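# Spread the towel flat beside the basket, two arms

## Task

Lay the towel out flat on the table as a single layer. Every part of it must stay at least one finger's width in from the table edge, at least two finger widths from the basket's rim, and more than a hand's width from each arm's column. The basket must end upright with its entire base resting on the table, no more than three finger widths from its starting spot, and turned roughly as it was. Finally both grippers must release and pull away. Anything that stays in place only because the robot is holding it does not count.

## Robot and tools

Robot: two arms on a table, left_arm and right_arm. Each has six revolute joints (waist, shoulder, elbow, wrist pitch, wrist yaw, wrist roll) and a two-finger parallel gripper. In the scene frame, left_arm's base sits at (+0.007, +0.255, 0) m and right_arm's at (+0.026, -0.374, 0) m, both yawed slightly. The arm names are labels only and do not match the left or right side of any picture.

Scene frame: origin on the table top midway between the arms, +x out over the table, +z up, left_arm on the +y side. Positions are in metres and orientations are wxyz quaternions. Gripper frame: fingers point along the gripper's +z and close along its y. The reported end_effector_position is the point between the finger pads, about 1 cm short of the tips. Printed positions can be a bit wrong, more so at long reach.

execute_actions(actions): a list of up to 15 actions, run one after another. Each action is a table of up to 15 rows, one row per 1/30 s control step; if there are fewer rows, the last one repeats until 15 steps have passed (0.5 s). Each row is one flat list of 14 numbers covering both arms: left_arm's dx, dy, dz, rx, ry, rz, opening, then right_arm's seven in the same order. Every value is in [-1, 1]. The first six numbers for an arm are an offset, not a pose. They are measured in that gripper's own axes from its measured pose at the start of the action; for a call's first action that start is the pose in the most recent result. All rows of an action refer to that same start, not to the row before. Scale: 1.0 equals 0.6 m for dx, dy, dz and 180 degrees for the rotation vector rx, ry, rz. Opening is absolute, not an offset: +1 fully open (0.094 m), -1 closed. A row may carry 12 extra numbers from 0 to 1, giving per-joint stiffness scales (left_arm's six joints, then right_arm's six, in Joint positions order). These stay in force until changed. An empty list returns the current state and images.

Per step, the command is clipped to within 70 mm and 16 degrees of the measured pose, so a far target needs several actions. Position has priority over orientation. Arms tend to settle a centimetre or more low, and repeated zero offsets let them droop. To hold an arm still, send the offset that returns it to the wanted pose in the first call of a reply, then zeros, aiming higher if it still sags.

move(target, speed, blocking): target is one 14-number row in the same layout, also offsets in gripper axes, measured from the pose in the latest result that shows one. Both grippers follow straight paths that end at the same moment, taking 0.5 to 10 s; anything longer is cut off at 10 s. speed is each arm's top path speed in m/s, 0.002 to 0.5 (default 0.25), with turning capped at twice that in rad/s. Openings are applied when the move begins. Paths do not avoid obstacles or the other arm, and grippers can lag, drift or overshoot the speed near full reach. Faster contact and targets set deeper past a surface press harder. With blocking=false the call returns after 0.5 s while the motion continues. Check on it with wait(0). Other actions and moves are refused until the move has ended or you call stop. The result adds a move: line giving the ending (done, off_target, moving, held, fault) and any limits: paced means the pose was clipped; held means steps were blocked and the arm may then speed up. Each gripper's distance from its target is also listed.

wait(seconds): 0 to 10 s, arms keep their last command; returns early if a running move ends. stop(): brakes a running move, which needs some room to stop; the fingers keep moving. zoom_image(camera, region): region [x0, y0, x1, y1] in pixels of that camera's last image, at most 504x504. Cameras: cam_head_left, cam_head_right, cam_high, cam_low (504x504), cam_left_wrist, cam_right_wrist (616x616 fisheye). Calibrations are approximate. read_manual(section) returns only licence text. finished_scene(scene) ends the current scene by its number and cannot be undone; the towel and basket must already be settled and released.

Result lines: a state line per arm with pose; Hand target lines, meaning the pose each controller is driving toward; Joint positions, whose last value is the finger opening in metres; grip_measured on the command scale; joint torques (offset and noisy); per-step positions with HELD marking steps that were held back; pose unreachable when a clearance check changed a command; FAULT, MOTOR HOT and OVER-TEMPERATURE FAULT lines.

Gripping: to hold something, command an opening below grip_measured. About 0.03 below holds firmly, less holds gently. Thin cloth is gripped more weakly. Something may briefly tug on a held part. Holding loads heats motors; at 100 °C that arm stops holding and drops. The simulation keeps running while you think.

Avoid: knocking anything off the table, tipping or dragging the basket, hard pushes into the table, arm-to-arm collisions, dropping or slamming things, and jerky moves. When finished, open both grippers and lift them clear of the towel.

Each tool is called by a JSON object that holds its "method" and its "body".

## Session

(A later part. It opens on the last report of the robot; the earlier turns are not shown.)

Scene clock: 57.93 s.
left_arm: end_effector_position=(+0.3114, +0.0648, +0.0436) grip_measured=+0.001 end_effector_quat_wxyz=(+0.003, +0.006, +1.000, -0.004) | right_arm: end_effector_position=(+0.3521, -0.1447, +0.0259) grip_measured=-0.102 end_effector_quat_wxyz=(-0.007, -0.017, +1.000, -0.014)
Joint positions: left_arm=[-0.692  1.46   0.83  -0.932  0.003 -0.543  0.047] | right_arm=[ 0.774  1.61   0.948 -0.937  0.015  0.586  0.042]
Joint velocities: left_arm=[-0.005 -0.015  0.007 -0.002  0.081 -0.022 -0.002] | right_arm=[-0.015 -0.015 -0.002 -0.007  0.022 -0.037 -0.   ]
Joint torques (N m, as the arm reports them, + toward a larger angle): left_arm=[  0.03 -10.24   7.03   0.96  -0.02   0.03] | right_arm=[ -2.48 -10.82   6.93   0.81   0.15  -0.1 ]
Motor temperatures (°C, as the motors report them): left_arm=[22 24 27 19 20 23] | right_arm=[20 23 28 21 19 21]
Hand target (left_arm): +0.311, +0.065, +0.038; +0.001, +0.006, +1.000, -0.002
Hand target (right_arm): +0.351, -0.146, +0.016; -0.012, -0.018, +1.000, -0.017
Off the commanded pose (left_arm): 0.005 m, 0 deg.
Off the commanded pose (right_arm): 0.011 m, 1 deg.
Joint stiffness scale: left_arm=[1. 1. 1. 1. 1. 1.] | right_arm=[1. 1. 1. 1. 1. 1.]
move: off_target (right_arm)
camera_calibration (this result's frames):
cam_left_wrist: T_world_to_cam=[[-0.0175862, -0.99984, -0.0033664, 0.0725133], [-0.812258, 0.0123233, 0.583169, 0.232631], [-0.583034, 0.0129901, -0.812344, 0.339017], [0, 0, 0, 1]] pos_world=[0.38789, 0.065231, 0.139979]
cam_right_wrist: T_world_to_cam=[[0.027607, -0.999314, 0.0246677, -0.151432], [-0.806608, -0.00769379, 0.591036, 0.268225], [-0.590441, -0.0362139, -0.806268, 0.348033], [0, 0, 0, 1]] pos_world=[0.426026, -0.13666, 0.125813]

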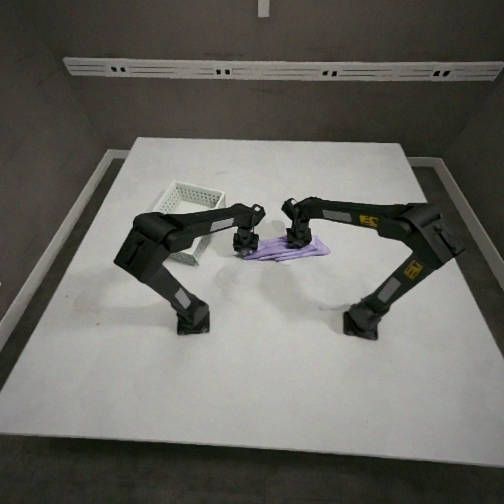

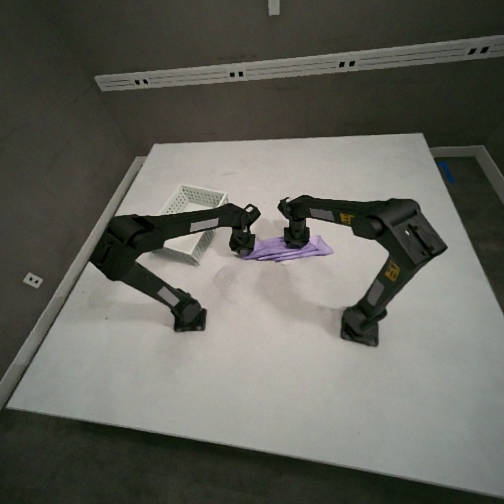

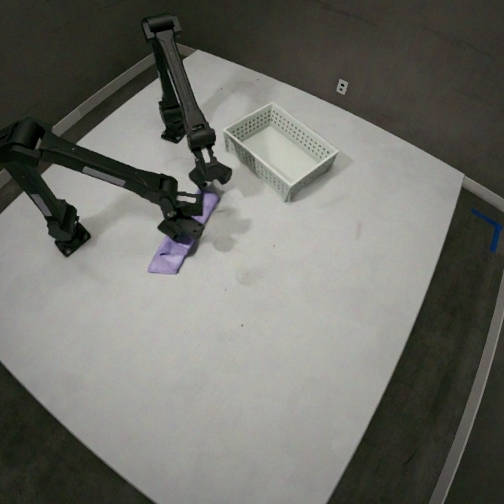

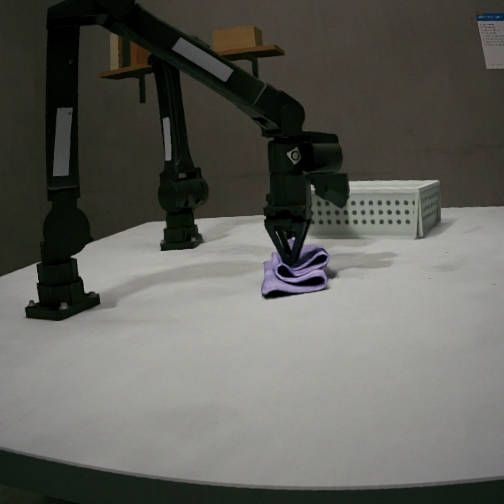

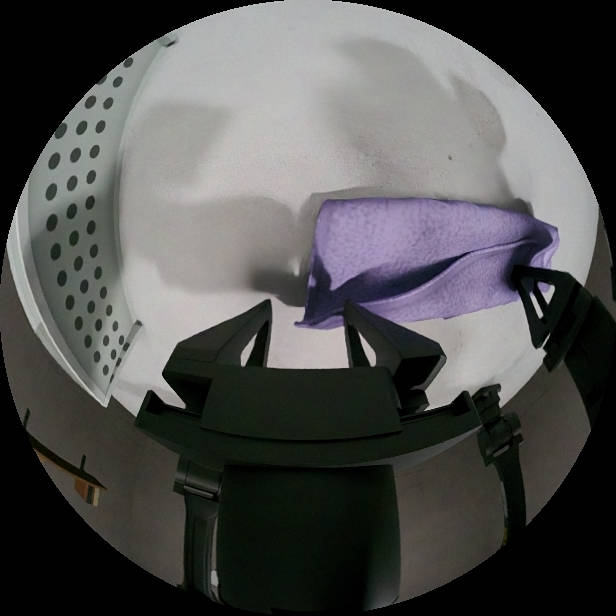

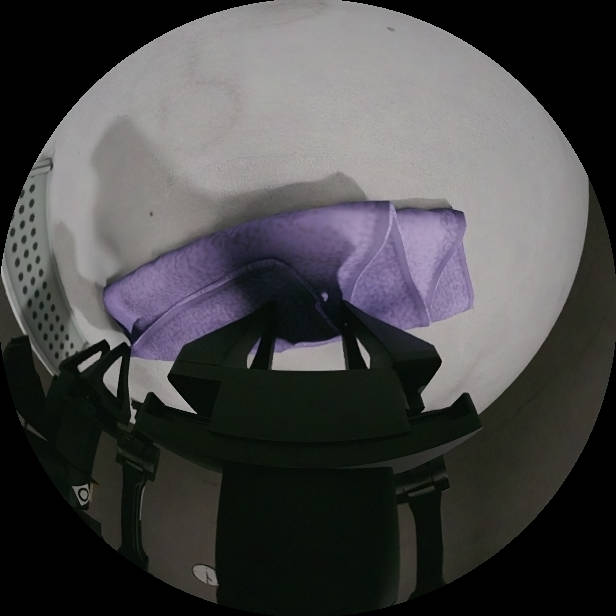

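{"method": "move", "body": {"target": [0.008,0,0.068,0,0,0,0,0,0,0.005,0,0,0,-1], "speed": 0.05}}

{"method": "move", "body": {"target": [0,0,0.005,0,0,0,-1,0,0,0,0,0,0,-1]}}

{"method": "move", "body": {"target": [0,0,-0.14,0,0,0,-1,0.04,0,-0.12,0,0,0,-1], "speed": 0.08}}

Scene clock: 63.80 s.
left_arm: end_effector_position=(+0.3125, +0.0640, +0.0181) grip_measured=+0.001 end_effector_quat_wxyz=(+0.013, +0.006, +1.000, -0.010) | right_arm: end_effector_position=(+0.3521, -0.1447, +0.0259) grip_measured=-0.968 end_effector_quat_wxyz=(-0.007, -0.017, +1.000, -0.014)
Joint positions: left_arm=[-0.692  1.499  0.788 -0.827  0.004 -0.543  0.047] | right_arm=[ 0.774  1.61   0.948 -0.937  0.015  0.586  0.001]
Joint velocities: left_arm=[-0.005  0.005  0.007  0.002  0.007 -0.037  0.001] | right_arm=[ 0.005 -0.005 -0.007 -0.002 -0.051 -0.051  0.001]
Joint torques (N m, as the arm reports them, + toward a larger angle): left_arm=[-0.55 -9.13  5.68  1.55 -0.03 -0.03] | right_arm=[ -2.33 -12.54   7.09   0.58   0.14  -0.11]
Motor temperatures (°C, as the motors report them): left_arm=[22 24 26 19 20 23] | right_arm=[20 23 27 21 19 21]
Hand target (left_arm): +0.307, +0.065, +0.004; +0.003, +0.006, +1.000, -0.004
Hand target (right_arm): +0.352, -0.145, +0.023; -0.008, -0.017, +1.000, -0.014
Off the commanded pose (left_arm): 0.016 m, 1 deg.
Off the commanded pose (right_arm): 0.003 m, 0 deg.
Joint stiffness scale: left_arm=[1. 1. 1. 1. 1. 1.] | right_arm=[1. 1. 1. 1. 1. 1.]
move: off_target (left_arm)
camera_calibration (this result's frames):
cam_left_wrist: T_world_to_cam=[[-0.0176454, -0.999807, 0.00867865, 0.0714462], [-0.823331, 0.0194545, 0.567227, 0.251758], [-0.567287, 0.00286354, -0.823515, 0.314913], [0, 0, 0, 1]] pos_world=[0.387187, 0.0656328, 0.115912]
cam_right_wrist: T_world_to_cam=[[0.027607, -0.999314, 0.0246677, -0.151432], [-0.806608, -0.00769379, 0.591036, 0.268225], [-0.590441, -0.0362139, -0.806268, 0.348033], [0, 0, 0, 1]] pos_world=[0.426026, -0.13666, 0.125813]

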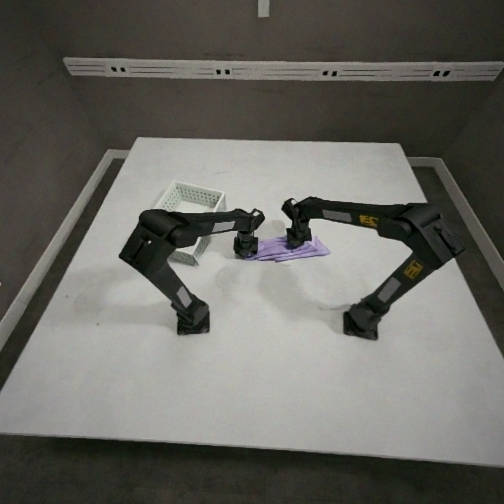

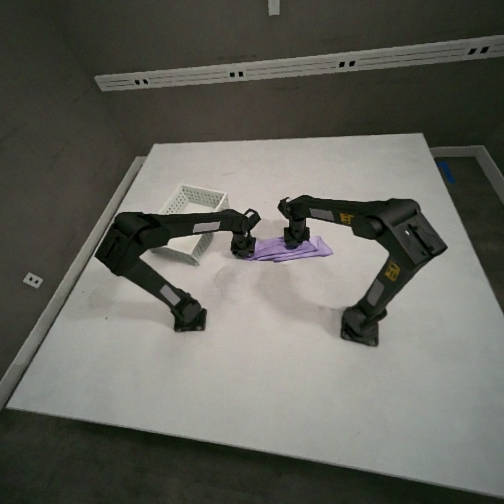

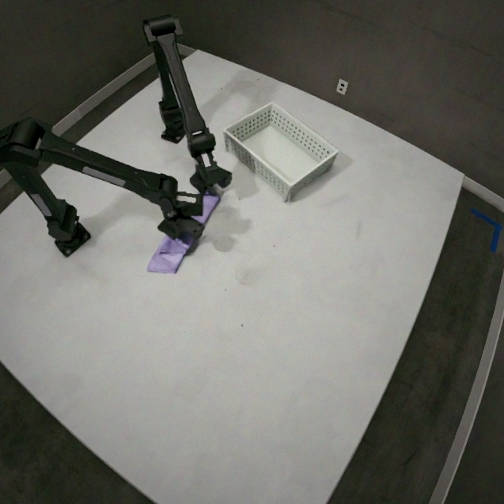

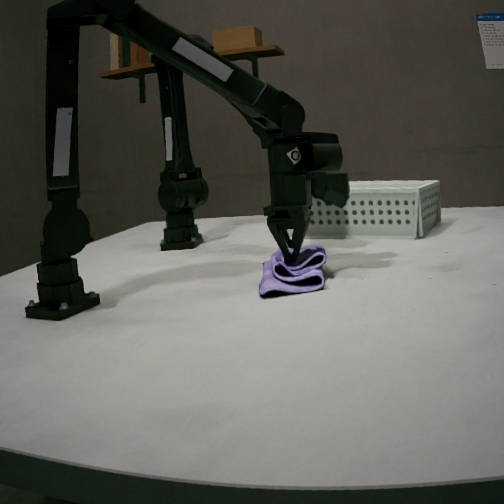

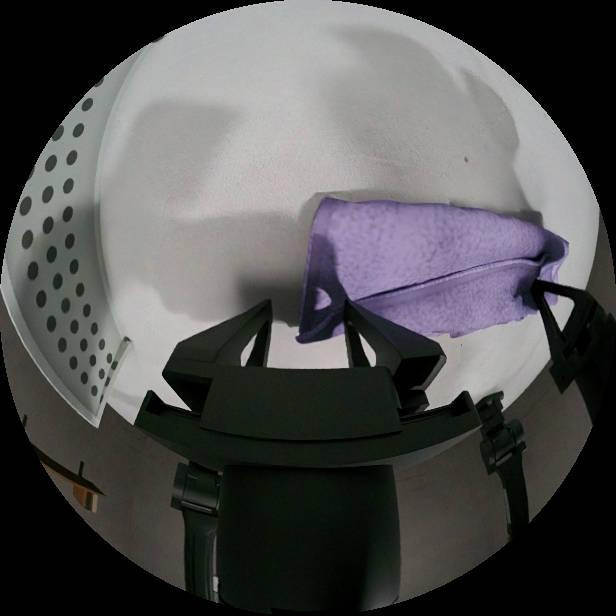

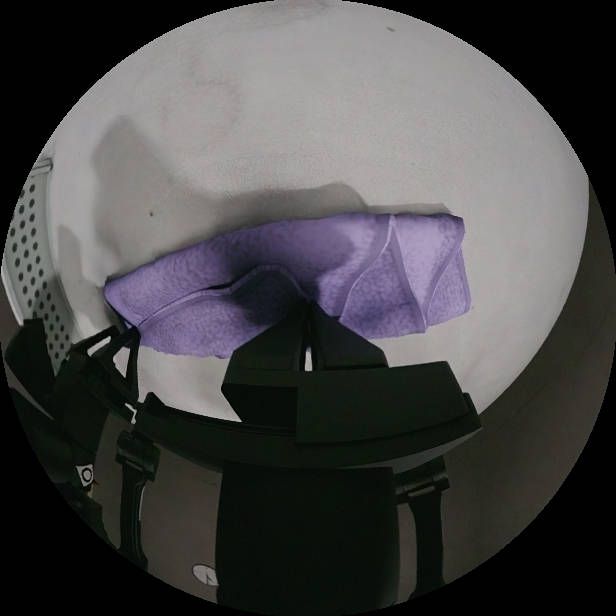

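Scene clock: 64.50 s.
left_arm: end_effector_position=(+0.3124, +0.0632, +0.0192) grip_measured=-0.997 end_effector_quat_wxyz=(+0.014, +0.006, +1.000, -0.012) | right_arm: end_effector_position=(+0.3521, -0.1447, +0.0259) grip_measured=-0.968 end_effector_quat_wxyz=(-0.007, -0.017, +1.000, -0.014)
Joint positions: left_arm=[-0.692  1.496  0.788 -0.827  0.007 -0.543  0.   ] | right_arm=[ 0.774  1.61   0.948 -0.937  0.015  0.586  0.001]
Joint velocities: left_arm=[-0.005  0.015  0.007  0.012  0.007 -0.066  0.   ] | right_arm=[-0.015 -0.005 -0.007 -0.007  0.022 -0.051 -0.001]
Joint torques (N m, as the arm reports them, + toward a larger angle): left_arm=[  0.01 -10.69   6.82   1.    -0.11   0.03] | right_arm=[ -2.44 -12.77   7.48   0.21   0.14  -0.1 ]
Motor temperatures (°C, as the motors report them): left_arm=[22 24 26 19 20 23] | right_arm=[20 23 27 21 19 21]
Hand target (left_arm): +0.313, +0.064, +0.015; +0.013, +0.006, +1.000, -0.010
Hand target (right_arm): +0.352, -0.145, +0.026; -0.007, -0.017, +1.000, -0.014
Off the commanded pose (left_arm): 0.004 m, 0 deg.
Off the commanded pose (right_arm): 0.000 m, 0 deg.
Joint stiffness scale: left_arm=[1. 1. 1. 1. 1. 1.] | right_arm=[1. 1. 1. 1. 1. 1.]
move: done
camera_calibration (this result's frames):
cam_left_wrist: T_world_to_cam=[[-0.0181453, -0.99975, 0.0130559, 0.0707894], [-0.824063, 0.0223488, 0.566057, 0.251157], [-0.566207, -0.000487637, -0.824263, 0.315613], [0, 0, 0, 1]] pos_world=[0.386956, 0.0653125, 0.117054]
cam_right_wrist: T_world_to_cam=[[0.027607, -0.999314, 0.0246677, -0.151432], [-0.806608, -0.00769379, 0.591036, 0.268225], [-0.590441, -0.0362139, -0.806268, 0.348033], [0, 0, 0, 1]] pos_world=[0.426026, -0.13666, 0.125813]

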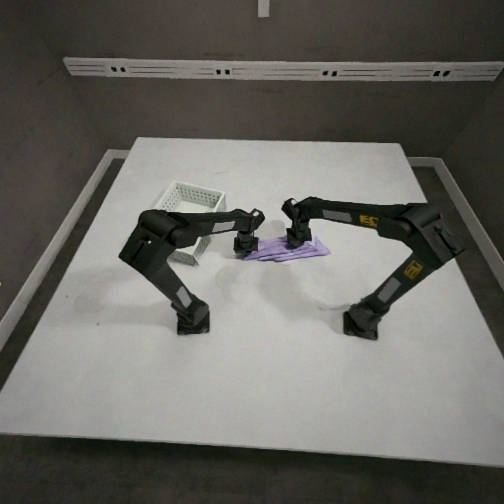

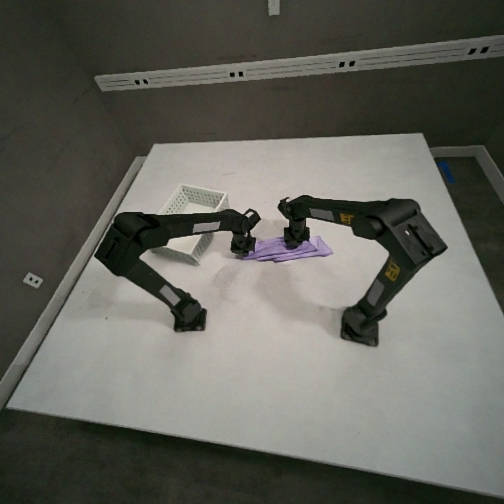

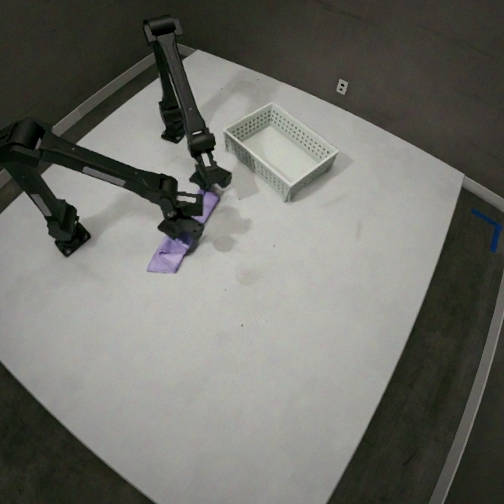

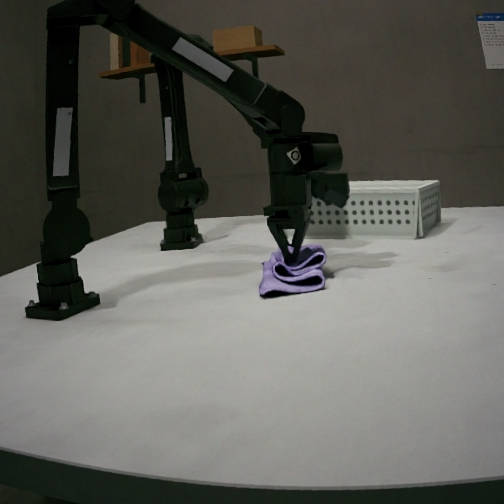

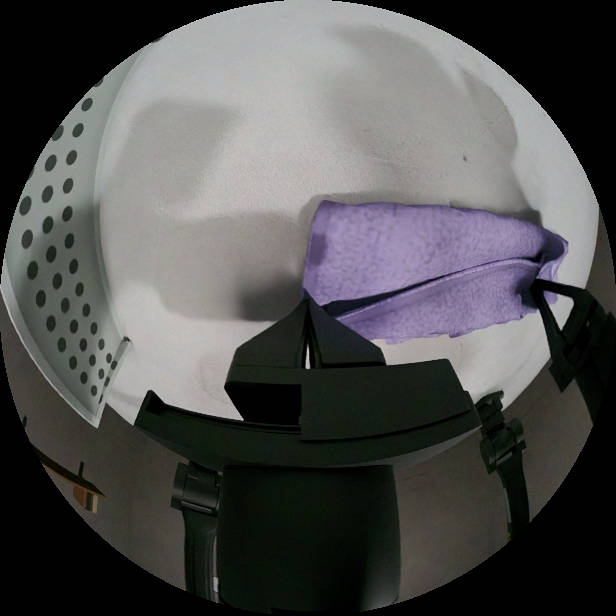

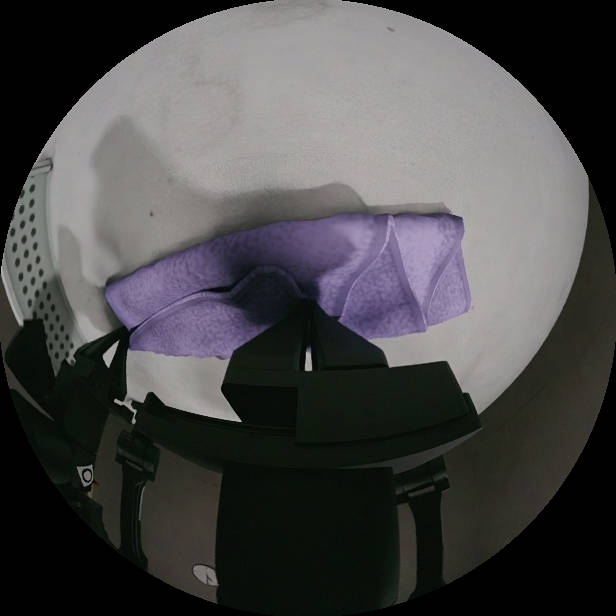

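Scene clock: 65.93 s.
left_arm: end_effector_position=(+0.2951, +0.0740, +0.0854) grip_measured=-0.997 end_effector_quat_wxyz=(-0.005, +0.006, +1.000, -0.001) | right_arm: end_effector_position=(+0.3226, -0.1534, +0.0844) grip_measured=-0.968 end_effector_quat_wxyz=(-0.017, -0.018, +0.999, -0.022)
Joint positions: left_arm=[-0.692  1.354  0.852 -1.076  0.007 -0.543  0.   ] | right_arm=[ 0.801  1.463  0.959 -1.12   0.015  0.612  0.001]
Joint velocities: left_arm=[-0.015 -0.005 -0.007 -0.012  0.007  0.051  0.001] | right_arm=[-0.005 -0.015  0.012 -0.017 -0.037  0.051 -0.   ]
Joint torques (N m, as the arm reports them, + toward a larger angle): left_arm=[ -0.2  -10.56  11.57   0.18  -0.01   0.02] | right_arm=[ -1.58 -11.4   11.2   -0.37   0.12   0.05]
Motor temperatures (°C, as the motors report them): left_arm=[22 24 26 19 20 23] | right_arm=[20 23 28 21 19 21]
Hand target (left_arm): +0.309, +0.065, +0.103; +0.014, +0.006, +1.000, -0.012
Hand target (right_arm): +0.330, -0.143, +0.098; -0.007, -0.017, +1.000, -0.014
Off the commanded pose (left_arm): 0.025 m, 2 deg.
Off the commanded pose (right_arm): 0.018 m, 1 deg.
Joint stiffness scale: left_arm=[1. 1. 1. 1. 1. 1.] | right_arm=[1. 1. 1. 1. 1. 1.]
move: off_target (left_arm, right_arm)
camera_calibration (this result's frames):
cam_left_wrist: T_world_to_cam=[[-0.0180683, -0.999798, -0.00881404, 0.0821955], [-0.802968, 0.00925739, 0.59595, 0.191371], [-0.595748, 0.0178452, -0.802973, 0.365935], [0, 0, 0, 1]] pos_world=[0.373155, 0.0738772, 0.180513]
cam_right_wrist: T_world_to_cam=[[0.0293947, -0.998781, 0.0396502, -0.162557], [-0.79502, 0.000682612, 0.606583, 0.206068], [-0.605871, -0.049353, -0.794031, 0.379433], [0, 0, 0, 1]] pos_world=[0.398494, -0.143773, 0.18273]

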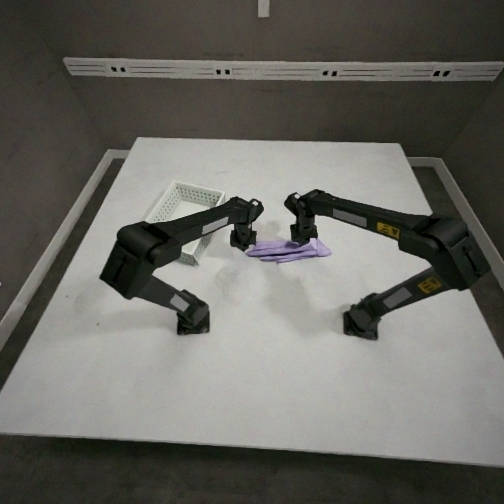

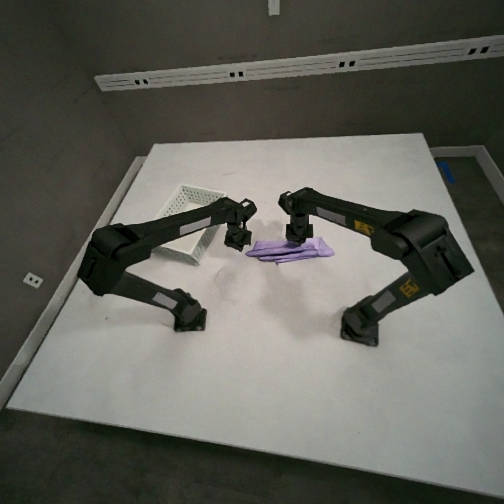

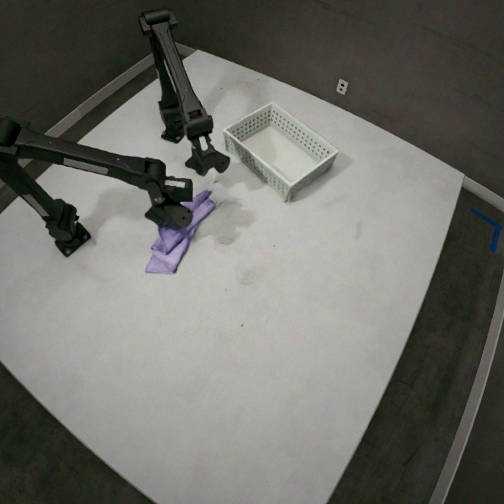

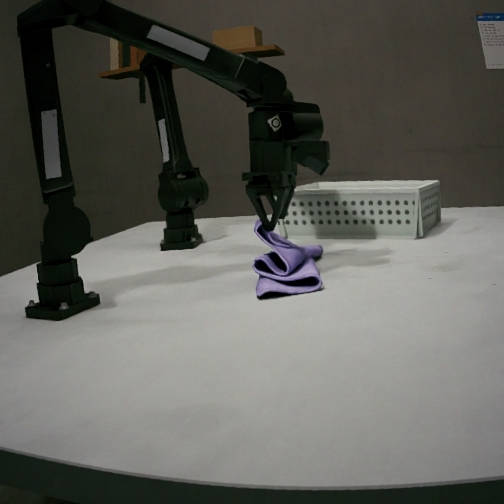

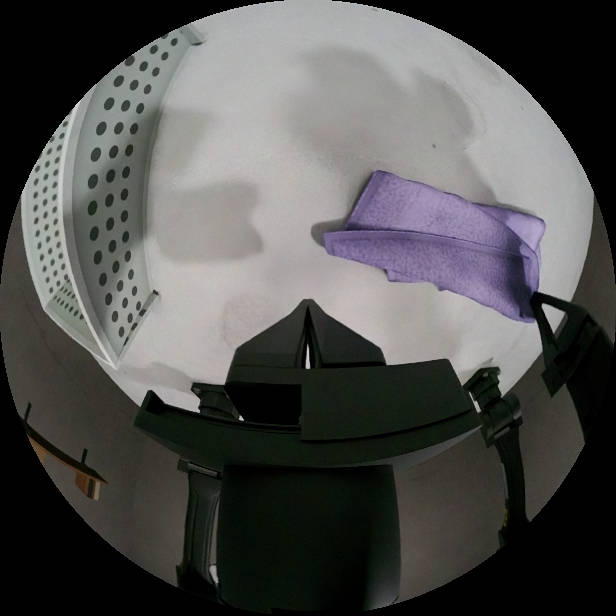

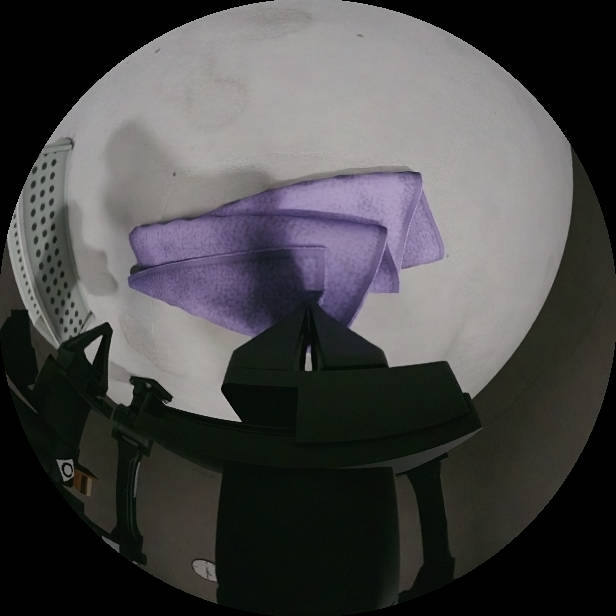

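{"method": "move", "body": {"target": [-0.06,-0.05,0.03,0,0,0,0,0,0,0,0,0,0,-1], "speed": 0.08}}

{"method": "move", "body": {"target": [0,0,0.06,0,0,0,0,0,0,0,0,0,0,-1], "speed": 0.05}}

Scene clock: 71.57 s.
left_arm: end_effector_position=(+0.3151, +0.0589, +0.0578) grip_measured=-0.001 end_effector_quat_wxyz=(-0.022, +0.008, +1.000, +0.010) | right_arm: end_effector_position=(+0.3226, -0.1534, +0.0844) grip_measured=-0.968 end_effector_quat_wxyz=(-0.017, -0.018, +0.999, -0.022)
Joint positions: left_arm=[-0.698  1.486  0.903 -1.035  0.007 -0.545  0.047] | right_arm=[ 0.801  1.463  0.959 -1.12   0.015  0.613  0.001]
Joint velocities: left_arm=[ 0.005  0.005 -0.012 -0.012 -0.037 -0.022 -0.   ] | right_arm=[-0.005 -0.024 -0.002 -0.012 -0.125  0.007  0.   ]
Joint torques (N m, as the arm reports them, + toward a larger angle): left_arm=[ -0.77 -11.    11.03   0.81   0.03  -0.09] | right_arm=[ -2.4  -10.89   8.18   0.19   0.14  -0.1 ]
Motor temperatures (°C, as the motors report them): left_arm=[22 24 27 19 20 23] | right_arm=[20 23 28 21 19 21]
Hand target (left_arm): +0.330, +0.045, +0.067; -0.005, +0.006, +1.000, -0.001
Hand target (right_arm): +0.323, -0.153, +0.084; -0.017, -0.018, +0.999, -0.022
Off the commanded pose (left_arm): 0.024 m, 2 deg.
Off the commanded pose (right_arm): 0.000 m, 0 deg.
Joint stiffness scale: left_arm=[1. 1. 1. 1. 1. 1.] | right_arm=[1. 1. 1. 1. 1. 1.]
move: off_target (left_arm)
camera_calibration (this result's frames):
cam_left_wrist: T_world_to_cam=[[-0.0229116, -0.999306, -0.0293864, 0.0699674], [-0.782254, -0.000384141, 0.622959, 0.216469], [-0.622538, 0.0372606, -0.781702, 0.362074], [0, 0, 0, 1]] pos_world=[0.396342, 0.0565109, 0.150238]
cam_right_wrist: T_world_to_cam=[[0.0290136, -0.998792, 0.0396635, -0.162437], [-0.79503, 0.000993211, 0.60657, 0.20612], [-0.605876, -0.0491324, -0.79404, 0.379469], [0, 0, 0, 1]] pos_world=[0.398496, -0.143801, 0.182731]

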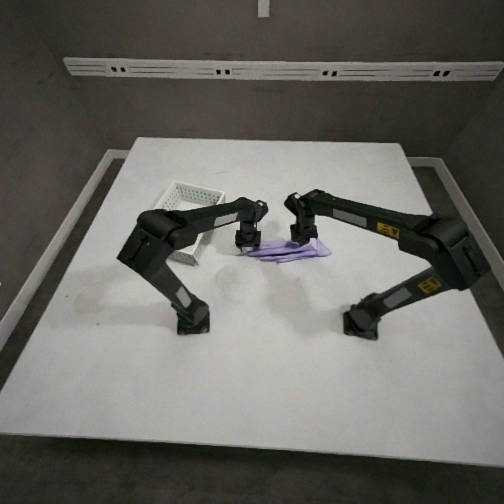

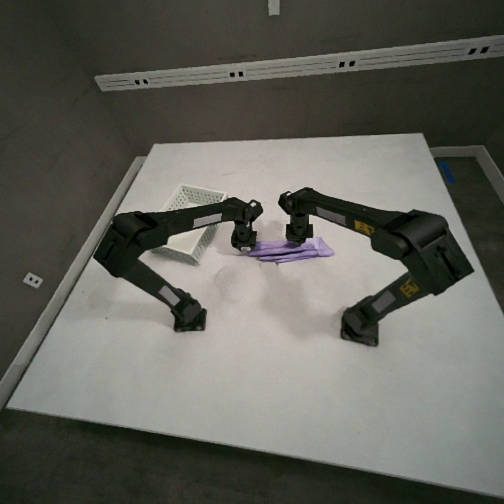

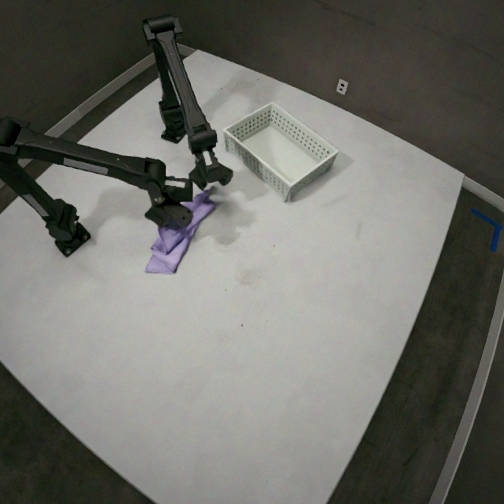

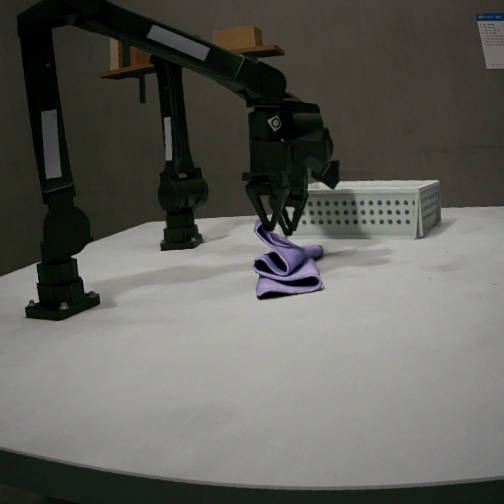

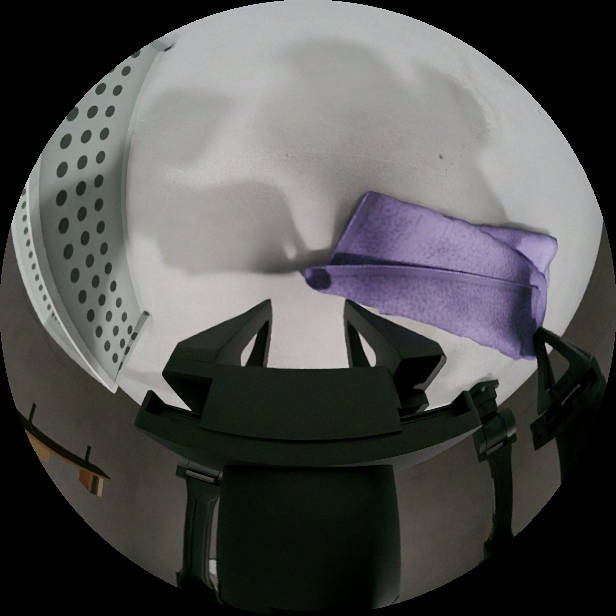

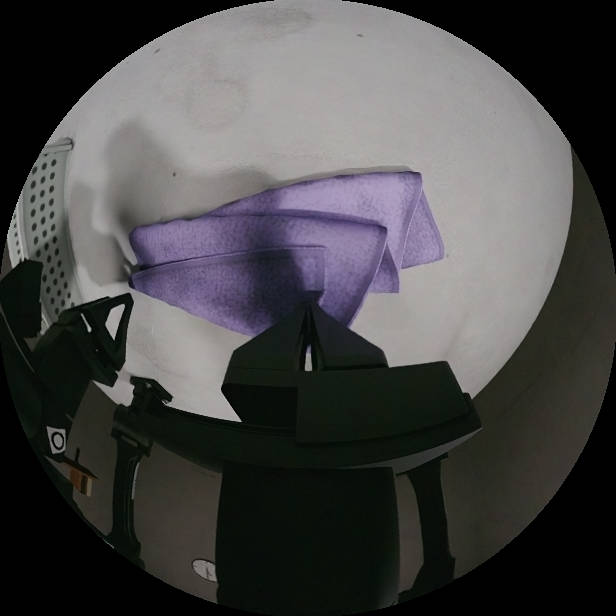

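Scene clock: 72.60 s.
left_arm: end_effector_position=(+0.3143, +0.0595, +0.0272) grip_measured=-0.001 end_effector_quat_wxyz=(-0.019, +0.008, +1.000, +0.008) | right_arm: end_effector_position=(+0.3226, -0.1534, +0.0844) grip_measured=-0.968 end_effector_quat_wxyz=(-0.017, -0.018, +0.999, -0.022)
Joint positions: left_arm=[-0.698  1.534  0.859 -0.937  0.007 -0.545  0.047] | right_arm=[ 0.801  1.463  0.959 -1.12   0.015  0.613  0.001]
Joint velocities: left_arm=[-0.015 -0.005 -0.017  0.002 -0.022  0.051  0.   ] | right_arm=[ 0.005 -0.005 -0.007 -0.007 -0.007 -0.022 -0.001]
Joint torques (N m, as the arm reports them, + toward a larger angle): left_arm=[  0.02 -11.24   6.76   0.84   0.     0.03] | right_arm=[ -2.38 -11.02   8.23   0.18   0.15  -0.09]
Motor temperatures (°C, as the motors report them): left_arm=[22 24 27 19 20 23] | right_arm=[20 23 28 21 19 21]
Hand target (left_arm): +0.314, +0.060, +0.022; -0.022, +0.008, +1.000, +0.010
Hand target (right_arm): +0.323, -0.153, +0.084; -0.017, -0.018, +0.999, -0.022
Off the commanded pose (left_arm): 0.005 m, 0 deg.
Off the commanded pose (right_arm): 0.000 m, 0 deg.
Joint stiffness scale: left_arm=[1. 1. 1. 1. 1. 1.] | right_arm=[1. 1. 1. 1. 1. 1.]
move: done
camera_calibration (this result's frames):
cam_left_wrist: T_world_to_cam=[[-0.0227763, -0.999391, -0.0264521, 0.0694733], [-0.785262, 0.00150817, 0.619162, 0.235789], [-0.618744, 0.0348741, -0.784818, 0.336637], [0, 0, 0, 1]] pos_world=[0.395031, 0.0573355, 0.120045]
cam_right_wrist: T_world_to_cam=[[0.0290136, -0.998792, 0.0396635, -0.162437], [-0.79503, 0.000993211, 0.60657, 0.20612], [-0.605876, -0.0491324, -0.79404, 0.379469], [0, 0, 0, 1]] pos_world=[0.398496, -0.143801, 0.182731]

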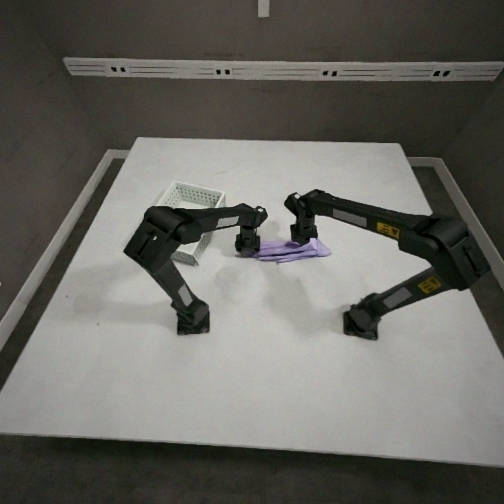

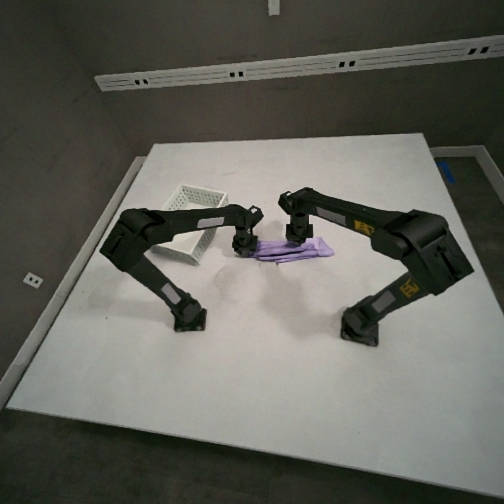

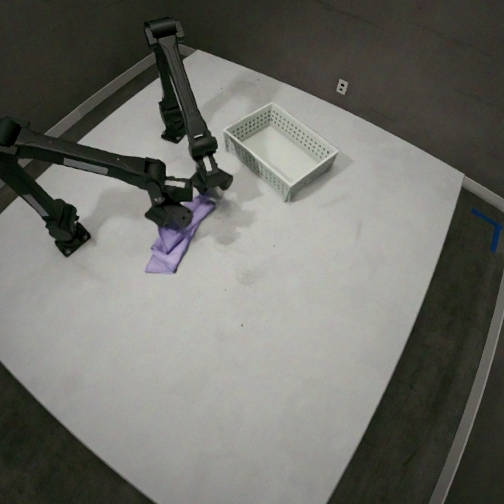

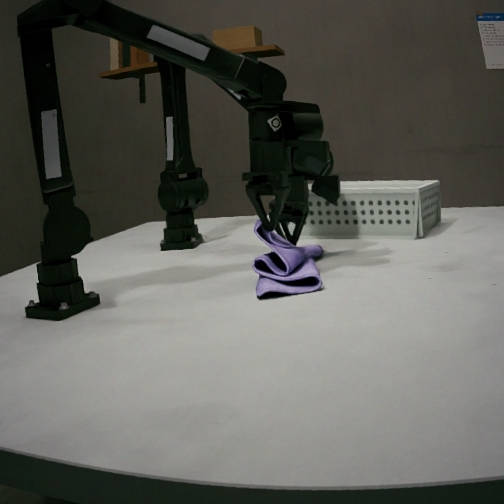

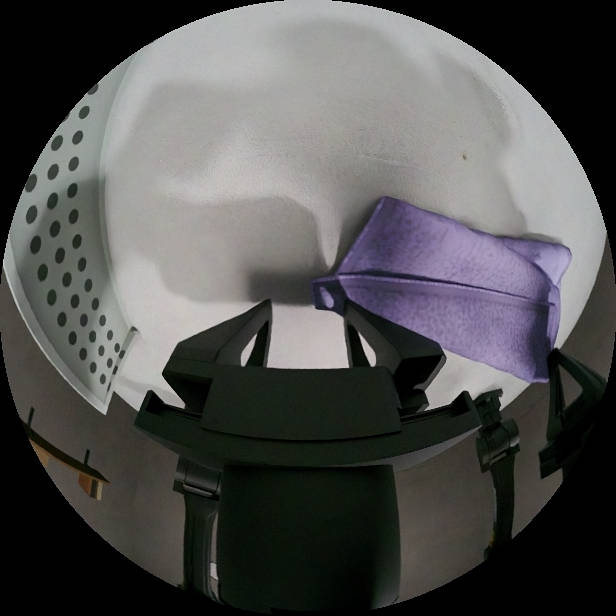

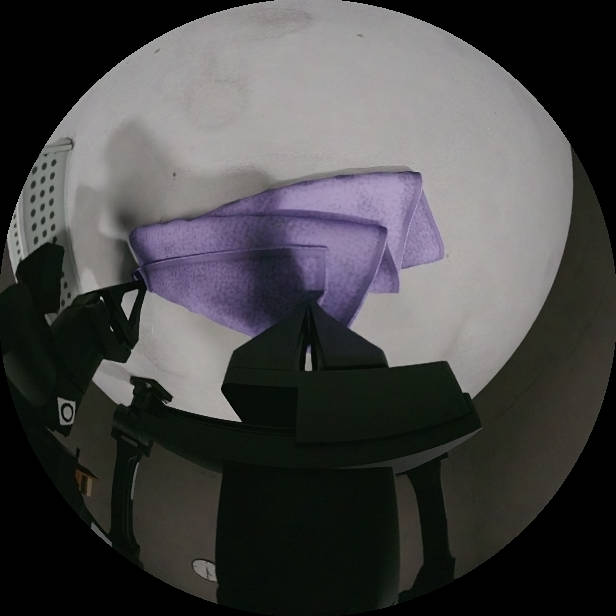

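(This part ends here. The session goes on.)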